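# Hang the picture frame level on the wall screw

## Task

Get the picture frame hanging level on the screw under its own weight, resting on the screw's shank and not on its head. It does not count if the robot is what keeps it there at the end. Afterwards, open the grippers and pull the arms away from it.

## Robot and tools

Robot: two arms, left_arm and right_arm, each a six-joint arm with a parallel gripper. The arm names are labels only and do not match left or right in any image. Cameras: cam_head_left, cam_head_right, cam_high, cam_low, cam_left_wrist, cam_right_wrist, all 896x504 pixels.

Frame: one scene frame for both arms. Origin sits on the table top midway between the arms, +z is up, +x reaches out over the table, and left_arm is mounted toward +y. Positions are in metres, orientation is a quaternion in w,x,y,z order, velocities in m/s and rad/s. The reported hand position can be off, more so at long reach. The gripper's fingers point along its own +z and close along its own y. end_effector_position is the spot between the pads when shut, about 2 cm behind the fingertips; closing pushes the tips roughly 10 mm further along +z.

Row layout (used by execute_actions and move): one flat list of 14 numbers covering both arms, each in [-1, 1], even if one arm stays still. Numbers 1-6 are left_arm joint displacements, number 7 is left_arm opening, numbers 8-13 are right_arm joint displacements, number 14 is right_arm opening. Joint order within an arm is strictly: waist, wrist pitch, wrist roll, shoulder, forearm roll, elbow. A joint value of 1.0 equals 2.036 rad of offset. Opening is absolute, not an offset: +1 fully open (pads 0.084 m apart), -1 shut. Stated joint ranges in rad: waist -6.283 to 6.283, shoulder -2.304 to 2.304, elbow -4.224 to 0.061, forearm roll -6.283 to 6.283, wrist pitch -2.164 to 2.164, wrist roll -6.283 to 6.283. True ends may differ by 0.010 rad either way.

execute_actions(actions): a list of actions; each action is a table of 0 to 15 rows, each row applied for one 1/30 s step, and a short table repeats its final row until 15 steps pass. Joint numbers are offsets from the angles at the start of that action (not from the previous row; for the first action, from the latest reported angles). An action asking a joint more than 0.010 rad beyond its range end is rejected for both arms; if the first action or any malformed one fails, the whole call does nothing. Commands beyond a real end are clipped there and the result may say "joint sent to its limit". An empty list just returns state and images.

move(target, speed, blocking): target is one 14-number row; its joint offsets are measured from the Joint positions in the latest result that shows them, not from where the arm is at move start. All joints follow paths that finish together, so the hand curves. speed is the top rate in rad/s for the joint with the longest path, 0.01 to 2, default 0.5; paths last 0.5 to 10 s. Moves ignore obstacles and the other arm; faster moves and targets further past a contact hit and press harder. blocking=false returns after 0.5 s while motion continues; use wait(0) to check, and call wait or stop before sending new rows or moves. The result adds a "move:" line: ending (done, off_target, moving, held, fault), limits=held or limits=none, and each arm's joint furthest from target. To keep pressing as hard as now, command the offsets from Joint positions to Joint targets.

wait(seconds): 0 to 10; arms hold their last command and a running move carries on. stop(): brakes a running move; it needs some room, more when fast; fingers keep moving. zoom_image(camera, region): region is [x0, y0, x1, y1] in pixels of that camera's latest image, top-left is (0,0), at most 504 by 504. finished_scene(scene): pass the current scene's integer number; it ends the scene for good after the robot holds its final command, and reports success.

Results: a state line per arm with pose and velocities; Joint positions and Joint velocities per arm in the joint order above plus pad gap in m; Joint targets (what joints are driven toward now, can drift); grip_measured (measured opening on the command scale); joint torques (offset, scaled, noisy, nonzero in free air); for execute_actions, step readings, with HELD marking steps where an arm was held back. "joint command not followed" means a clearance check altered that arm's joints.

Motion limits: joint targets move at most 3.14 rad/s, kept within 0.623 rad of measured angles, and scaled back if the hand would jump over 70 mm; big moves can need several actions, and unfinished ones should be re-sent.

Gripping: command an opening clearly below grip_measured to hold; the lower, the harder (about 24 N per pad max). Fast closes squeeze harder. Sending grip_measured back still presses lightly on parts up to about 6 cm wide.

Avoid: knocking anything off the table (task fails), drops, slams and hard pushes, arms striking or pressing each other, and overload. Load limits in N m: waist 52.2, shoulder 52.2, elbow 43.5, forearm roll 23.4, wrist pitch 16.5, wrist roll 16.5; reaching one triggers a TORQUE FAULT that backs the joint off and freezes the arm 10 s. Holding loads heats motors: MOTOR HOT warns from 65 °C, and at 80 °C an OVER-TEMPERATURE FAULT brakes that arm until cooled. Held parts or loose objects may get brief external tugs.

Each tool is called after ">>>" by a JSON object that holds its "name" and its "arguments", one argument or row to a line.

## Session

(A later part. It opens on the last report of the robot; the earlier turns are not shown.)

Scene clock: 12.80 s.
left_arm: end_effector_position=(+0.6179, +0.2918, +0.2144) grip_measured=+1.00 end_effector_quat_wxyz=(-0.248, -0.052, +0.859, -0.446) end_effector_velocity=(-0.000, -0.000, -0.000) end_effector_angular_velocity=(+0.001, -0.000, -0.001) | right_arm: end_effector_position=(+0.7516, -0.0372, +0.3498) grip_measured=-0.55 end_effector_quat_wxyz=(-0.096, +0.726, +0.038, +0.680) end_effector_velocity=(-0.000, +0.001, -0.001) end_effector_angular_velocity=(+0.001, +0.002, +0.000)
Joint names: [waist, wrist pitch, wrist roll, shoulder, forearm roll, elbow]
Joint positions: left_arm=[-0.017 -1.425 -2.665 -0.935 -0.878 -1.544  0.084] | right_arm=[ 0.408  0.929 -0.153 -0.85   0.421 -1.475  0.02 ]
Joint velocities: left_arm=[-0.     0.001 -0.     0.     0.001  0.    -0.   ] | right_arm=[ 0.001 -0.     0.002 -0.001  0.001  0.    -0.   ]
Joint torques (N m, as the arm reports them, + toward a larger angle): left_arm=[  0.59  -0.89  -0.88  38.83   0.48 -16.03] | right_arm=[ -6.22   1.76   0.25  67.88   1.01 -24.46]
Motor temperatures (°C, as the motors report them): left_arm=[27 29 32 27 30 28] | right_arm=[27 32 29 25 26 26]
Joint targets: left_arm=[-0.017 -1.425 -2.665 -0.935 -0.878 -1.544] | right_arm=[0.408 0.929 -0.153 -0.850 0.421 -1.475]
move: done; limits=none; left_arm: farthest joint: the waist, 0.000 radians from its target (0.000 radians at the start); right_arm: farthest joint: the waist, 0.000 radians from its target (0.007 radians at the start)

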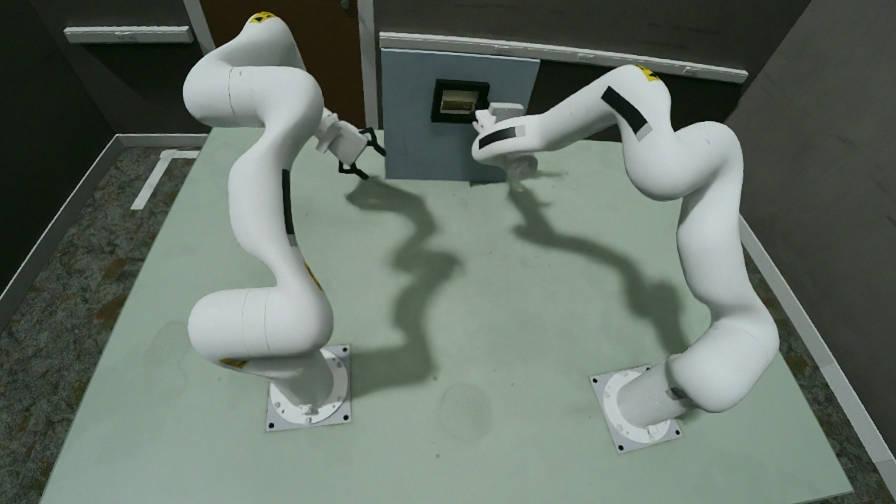

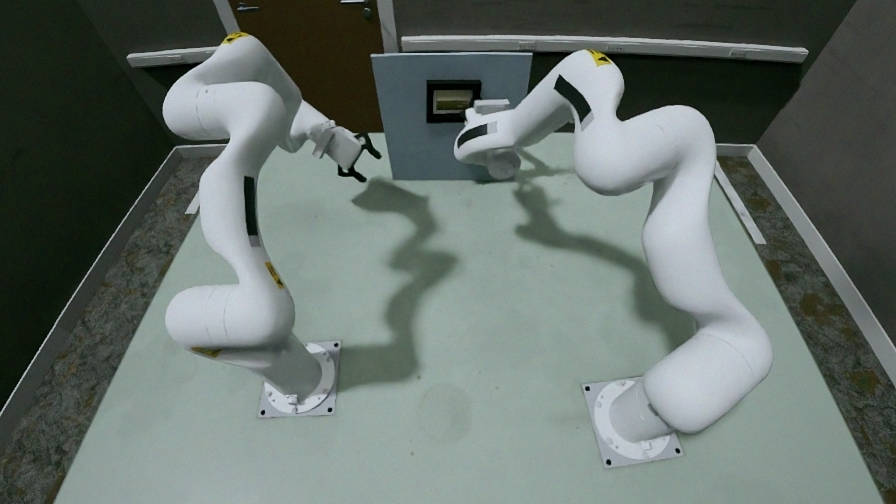

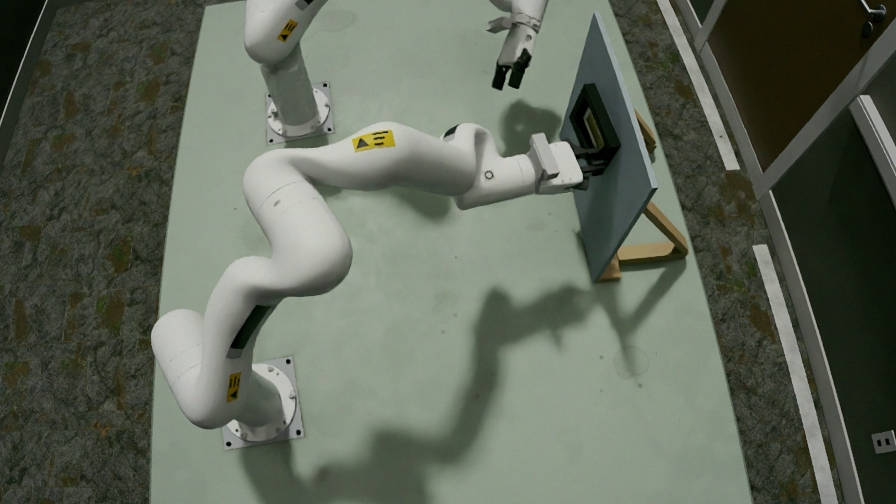

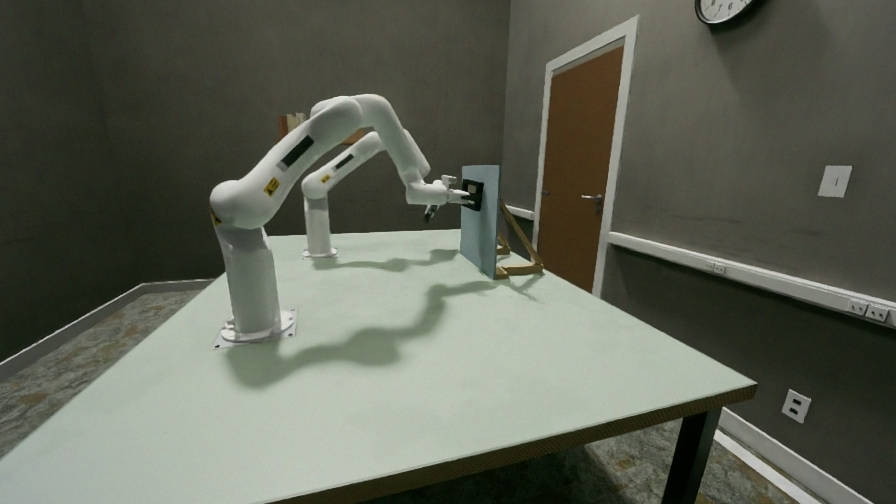

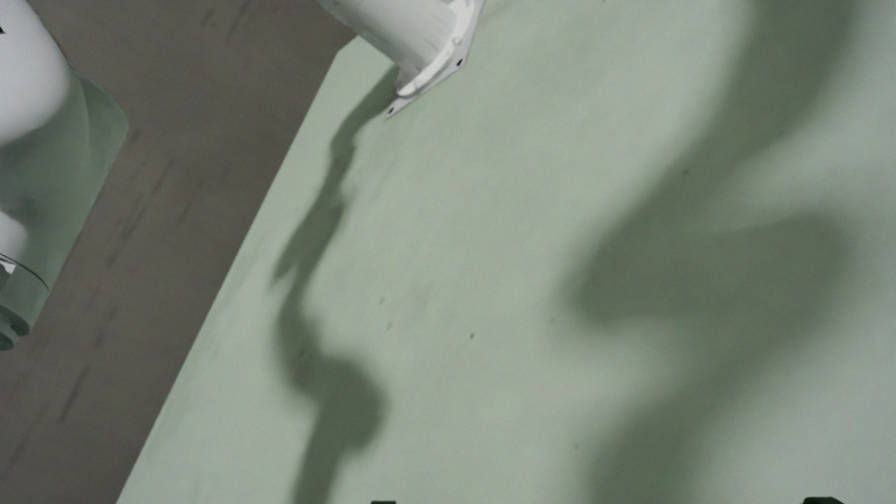

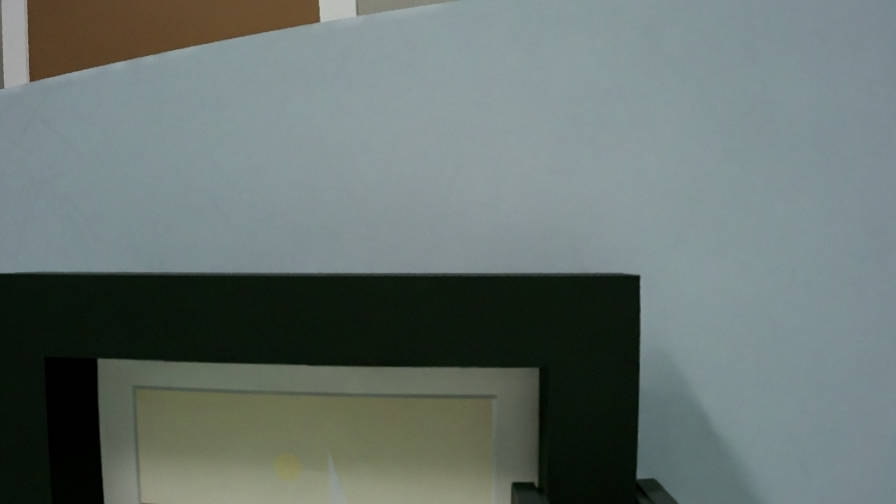

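Forward ~8 mm to contact.

>>> {"name": "move", "arguments": {
  "target": [0,0,0,0,0,0,1,0,-0.0025,0,-0.010,0,-0.012,-1],
  "speed": 0.06
}}

Scene clock: 13.70 s.
left_arm: end_effector_position=(+0.6179, +0.2918, +0.2144) grip_measured=+1.00 end_effector_quat_wxyz=(-0.248, -0.052, +0.859, -0.446) end_effector_velocity=(-0.000, +0.000, -0.000) end_effector_angular_velocity=(+0.000, +0.001, +0.000) | right_arm: end_effector_position=(+0.7569, -0.0337, +0.3450) grip_measured=-0.55 end_effector_quat_wxyz=(-0.097, +0.726, +0.038, +0.679) end_effector_velocity=(-0.000, +0.001, +0.001) end_effector_angular_velocity=(+0.001, -0.000, +0.001)
Joint names: [waist, wrist pitch, wrist roll, shoulder, forearm roll, elbow]
Joint positions: left_arm=[-0.017 -1.425 -2.665 -0.935 -0.878 -1.544  0.084] | right_arm=[ 0.408  0.924 -0.153 -0.87   0.421 -1.5    0.02 ]
Joint velocities: left_arm=[ 0. -0. -0. -0.  0.  0. -0.] | right_arm=[ 0.001 -0.001  0.     0.001  0.    -0.001  0.   ]
Joint torques (N m, as the arm reports them, + toward a larger angle): left_arm=[  0.48  -0.9   -0.84  38.37   0.6  -15.88] | right_arm=[ -8.12   1.6    0.24  67.71   1.23 -25.13]
Motor temperatures (°C, as the motors report them): left_arm=[27 29 32 27 30 28] | right_arm=[27 32 29 25 26 26]
Joint targets: left_arm=[-0.017 -1.425 -2.665 -0.935 -0.878 -1.544] | right_arm=[0.408 0.924 -0.153 -0.870 0.421 -1.500]
move: done; limits=none; left_arm: farthest joint: the waist, 0.000 radians from its target (0.000 radians at the start); right_arm: farthest joint: the waist, 0.000 radians from its target (0.000 radians at the start)

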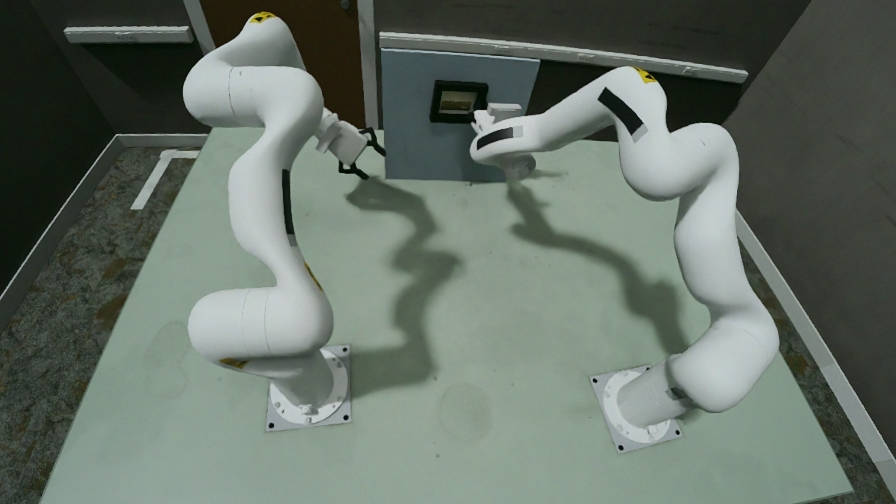

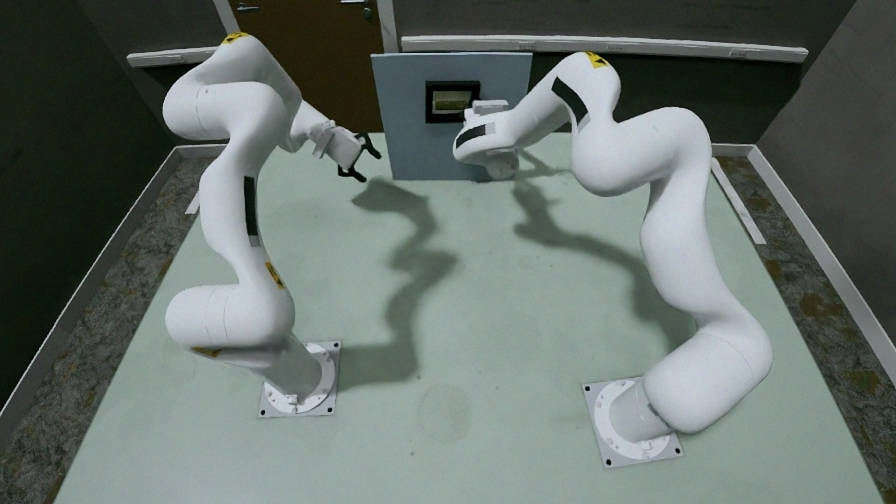

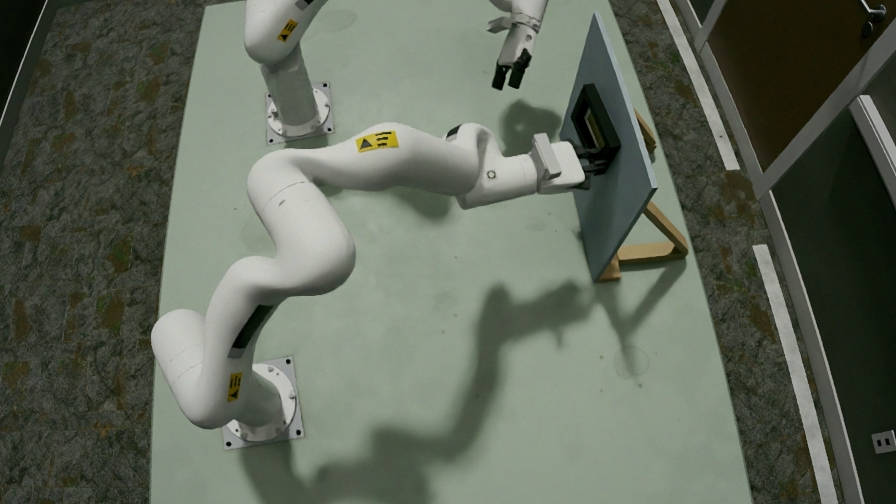

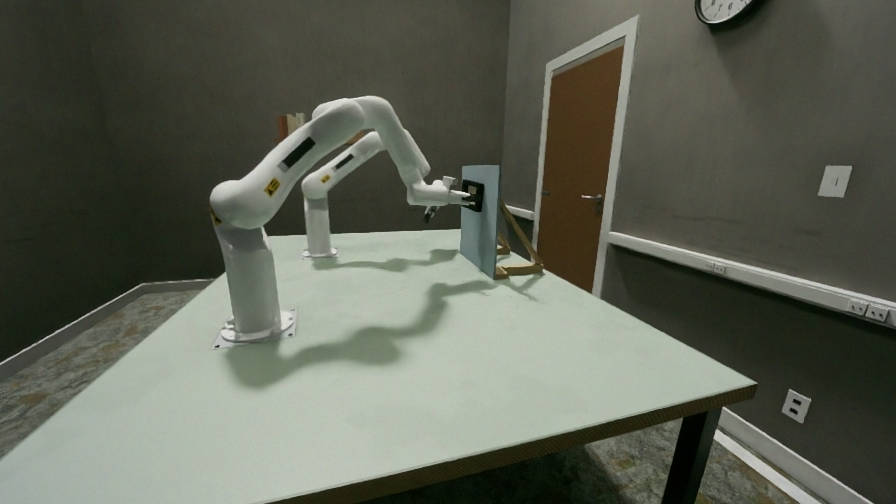

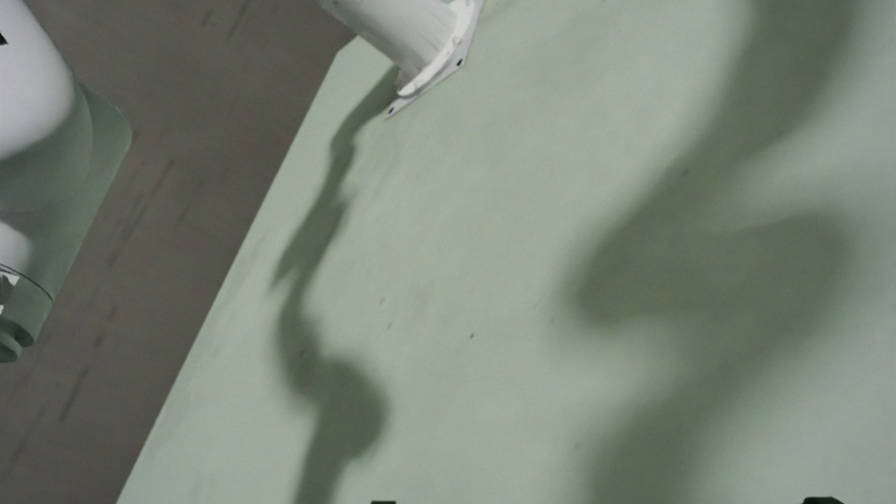

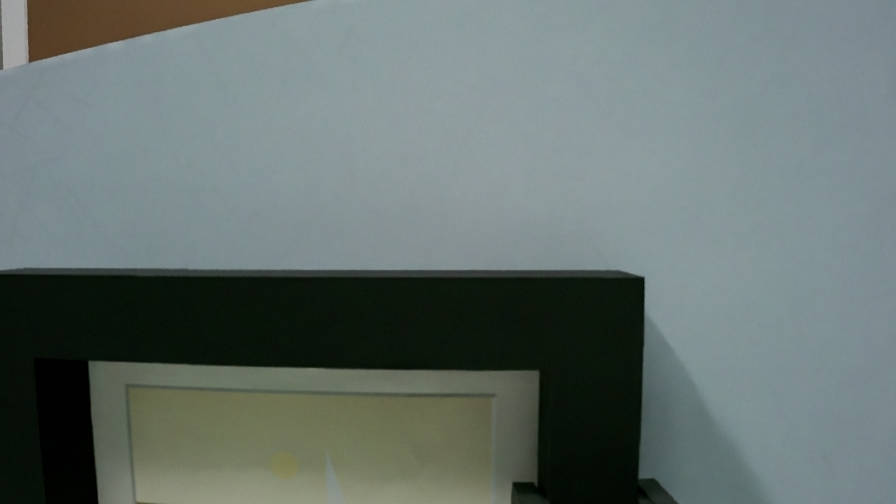

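>>> {"name": "move", "arguments": {
  "target": [0,0,0,0,0,0,1,0,-0.0015,0,-0.006,0,-0.007,-1],
  "speed": 0.06
}}

Scene clock: 14.53 s.
left_arm: end_effector_position=(+0.6179, +0.2918, +0.2144) grip_measured=+1.00 end_effector_quat_wxyz=(-0.248, -0.052, +0.859, -0.446) end_effector_velocity=(+0.000, -0.001, +0.000) end_effector_angular_velocity=(-0.001, -0.001, +0.000) | right_arm: end_effector_position=(+0.7598, -0.0315, +0.3419) grip_measured=-0.55 end_effector_quat_wxyz=(-0.098, +0.727, +0.038, +0.679) end_effector_velocity=(+0.001, -0.001, -0.001) end_effector_angular_velocity=(-0.001, +0.000, -0.001)
Joint names: [waist, wrist pitch, wrist roll, shoulder, forearm roll, elbow]
Joint positions: left_arm=[-0.017 -1.425 -2.665 -0.935 -0.878 -1.544  0.084] | right_arm=[ 0.409  0.921 -0.153 -0.882  0.421 -1.514  0.02 ]
Joint velocities: left_arm=[-0.001  0.     0.     0.    -0.002 -0.     0.   ] | right_arm=[-0.001 -0.    -0.001 -0.001  0.    -0.001 -0.   ]
Joint torques (N m, as the arm reports them, + toward a larger angle): left_arm=[  0.41  -0.89  -0.92  38.43   0.51 -16.05] | right_arm=[-15.9    1.58   0.35  65.77   2.04 -28.18]
Motor temperatures (°C, as the motors report them): left_arm=[27 29 32 27 30 28] | right_arm=[27 32 29 25 26 26]
Joint targets: left_arm=[-0.017 -1.425 -2.665 -0.935 -0.878 -1.544] | right_arm=[0.408 0.921 -0.153 -0.882 0.421 -1.514]
move: done; limits=none; left_arm: farthest joint: the waist, 0.000 radians from its target (0.000 radians at the start); right_arm: farthest joint: the waist, 0.001 radians from its target (0.000 radians at the start)

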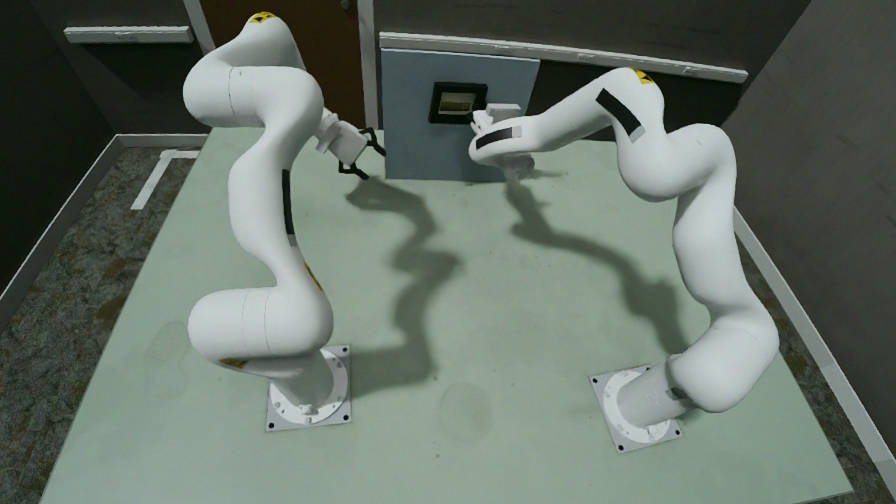

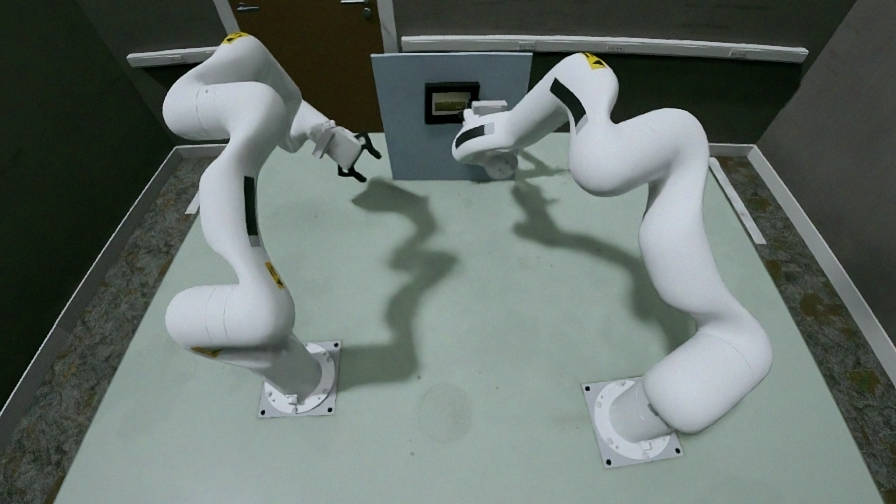

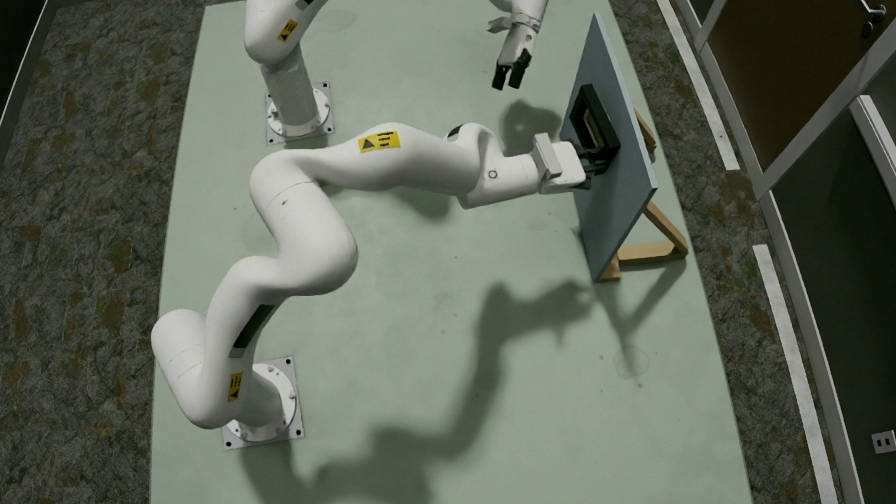

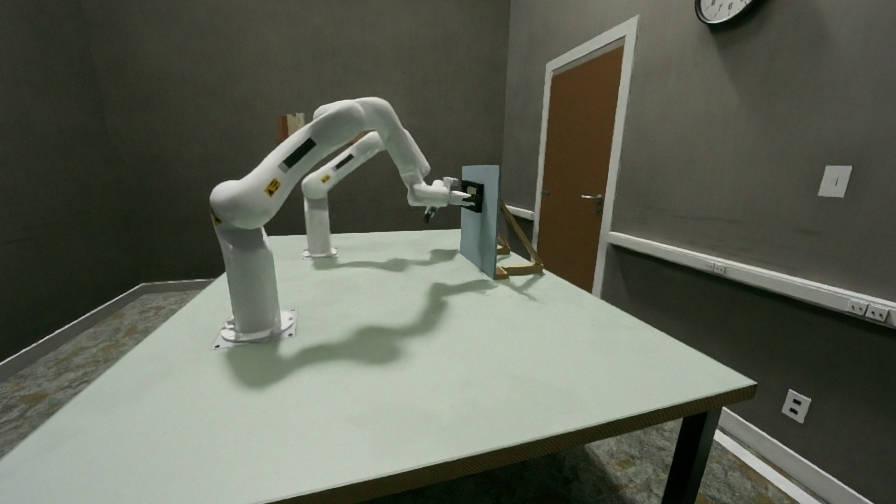

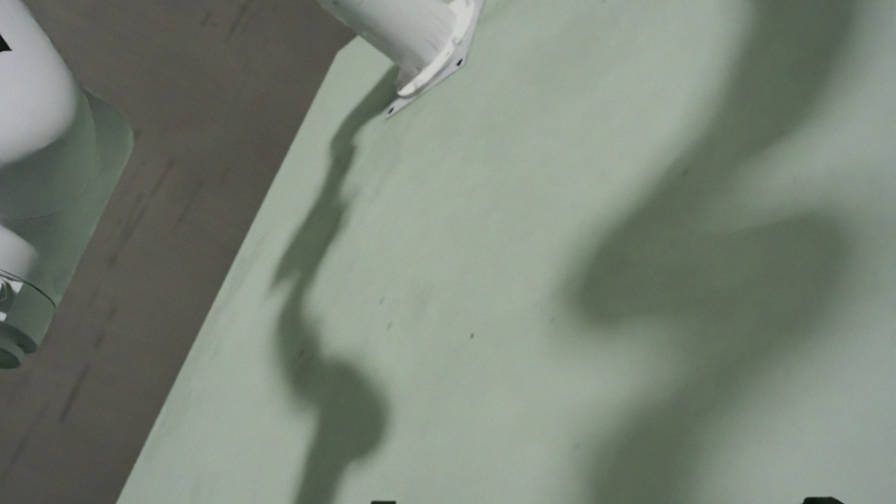

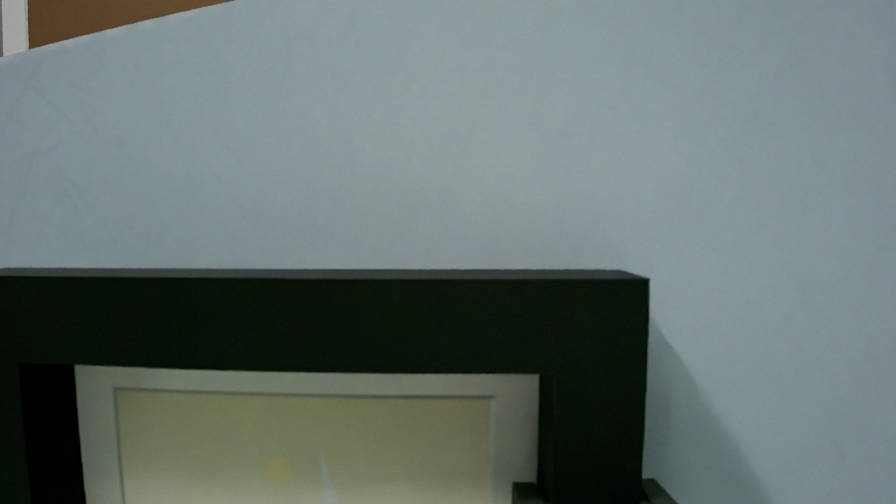

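Slightly more forward combined with lowering.

>>> {"name": "move", "arguments": {
  "target": [0,0,0,0,0,0,1,0,0.012,0,-0.012,0,0.0,-1],
  "speed": 0.04
}}

Scene clock: 15.57 s.
left_arm: end_effector_position=(+0.6179, +0.2918, +0.2144) grip_measured=+1.00 end_effector_quat_wxyz=(-0.248, -0.052, +0.859, -0.446) end_effector_velocity=(-0.000, +0.000, -0.000) end_effector_angular_velocity=(-0.000, +0.001, +0.001) | right_arm: end_effector_position=(+0.7598, -0.0334, +0.3254) grip_measured=-0.55 end_effector_quat_wxyz=(-0.093, +0.727, +0.038, +0.680) end_effector_velocity=(-0.000, +0.001, -0.001) end_effector_angular_velocity=(-0.003, +0.001, +0.001)
Joint names: [waist, wrist pitch, wrist roll, shoulder, forearm roll, elbow]
Joint positions: left_arm=[-0.017 -1.425 -2.665 -0.935 -0.878 -1.544  0.084] | right_arm=[ 0.408  0.945 -0.153 -0.907  0.421 -1.514  0.02 ]
Joint velocities: left_arm=[ 0.001  0.     0.    -0.    -0.     0.001 -0.   ] | right_arm=[ 0.001 -0.001 -0.002 -0.     0.     0.    -0.   ]
Joint torques (N m, as the arm reports them, + toward a larger angle): left_arm=[ -0.31  -0.96  -0.83  38.62   0.38 -15.93] | right_arm=[-11.37   2.01   0.21  68.19   1.57 -27.41]
Motor temperatures (°C, as the motors report them): left_arm=[27 29 32 27 30 28] | right_arm=[27 32 29 25 26 26]
Joint targets: left_arm=[-0.017 -1.425 -2.665 -0.935 -0.878 -1.544] | right_arm=[0.409 0.945 -0.153 -0.907 0.421 -1.514]
move: done; limits=none; left_arm: farthest joint: the waist, 0.000 radians from its target (0.000 radians at the start); right_arm: farthest joint: the waist, 0.001 radians from its target (0.001 radians at the start)

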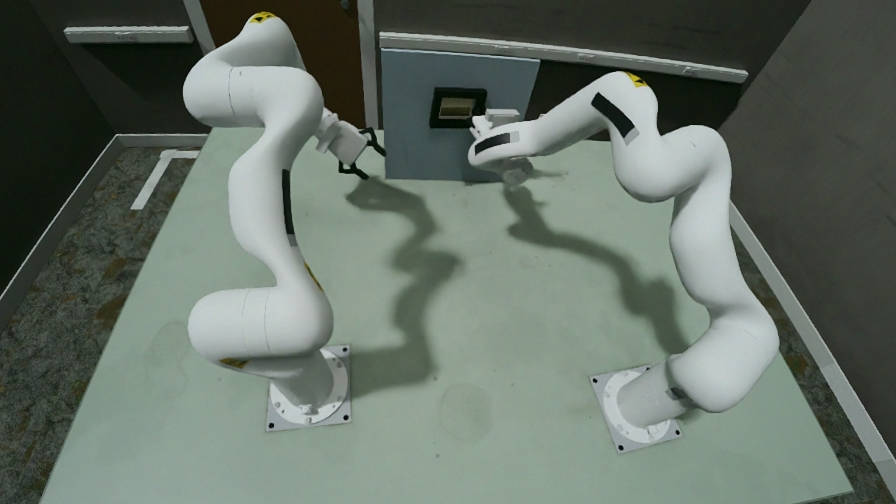

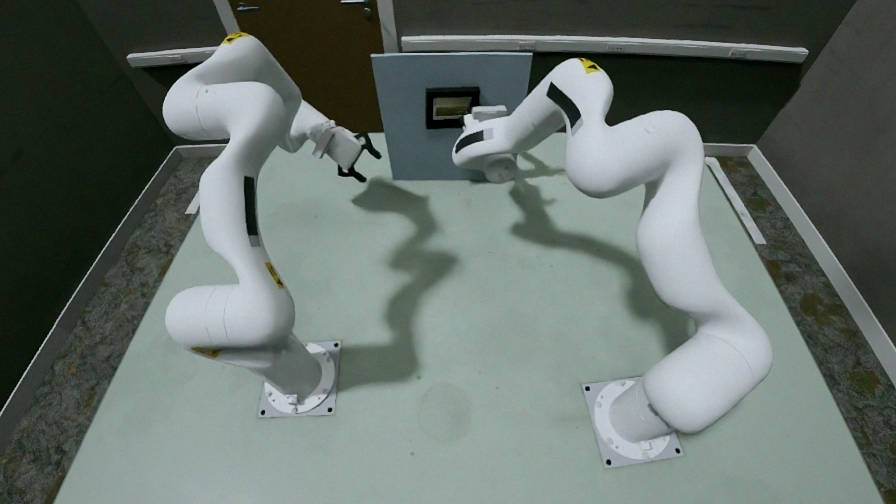

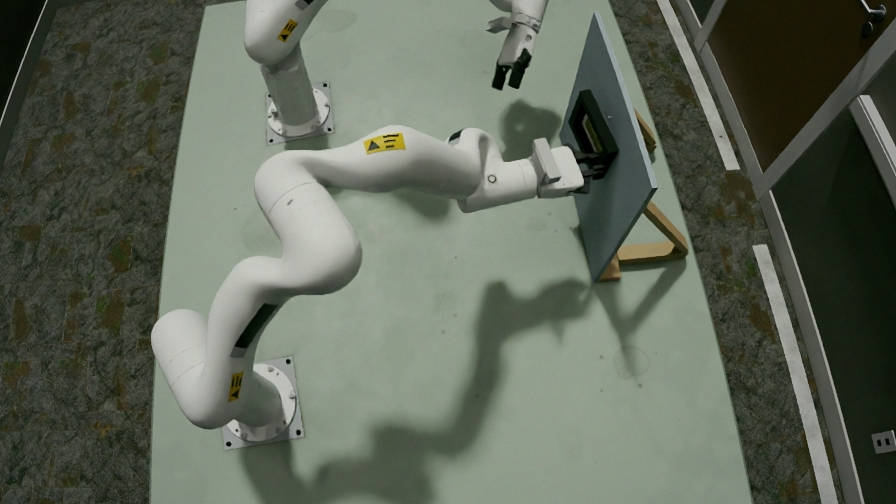

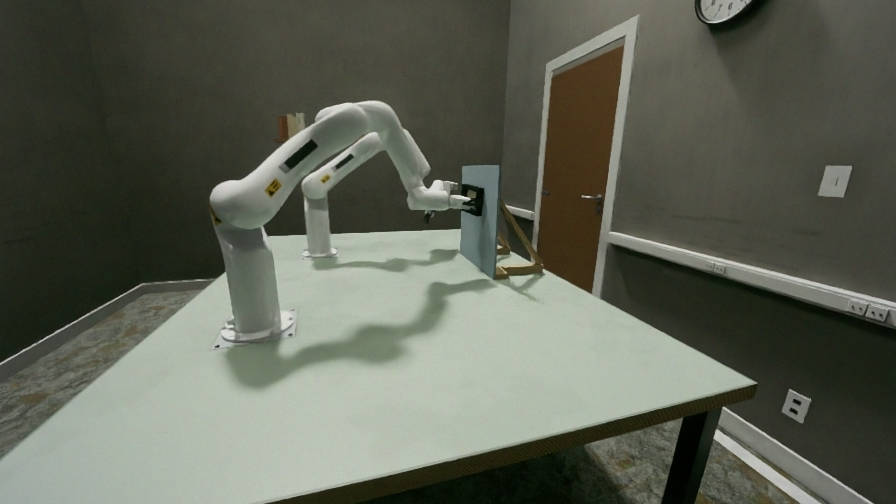

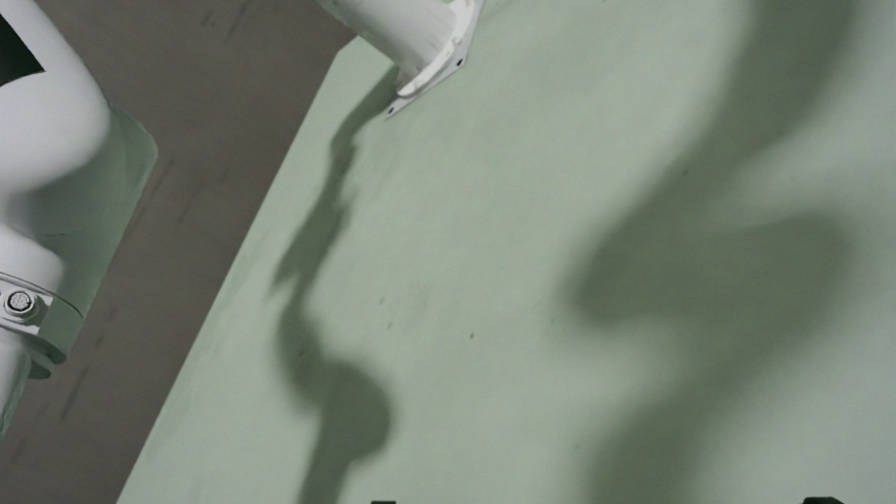

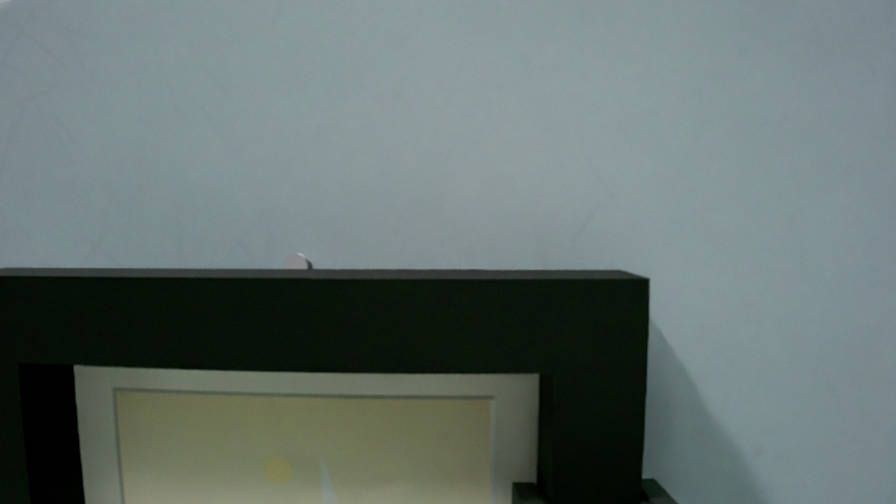

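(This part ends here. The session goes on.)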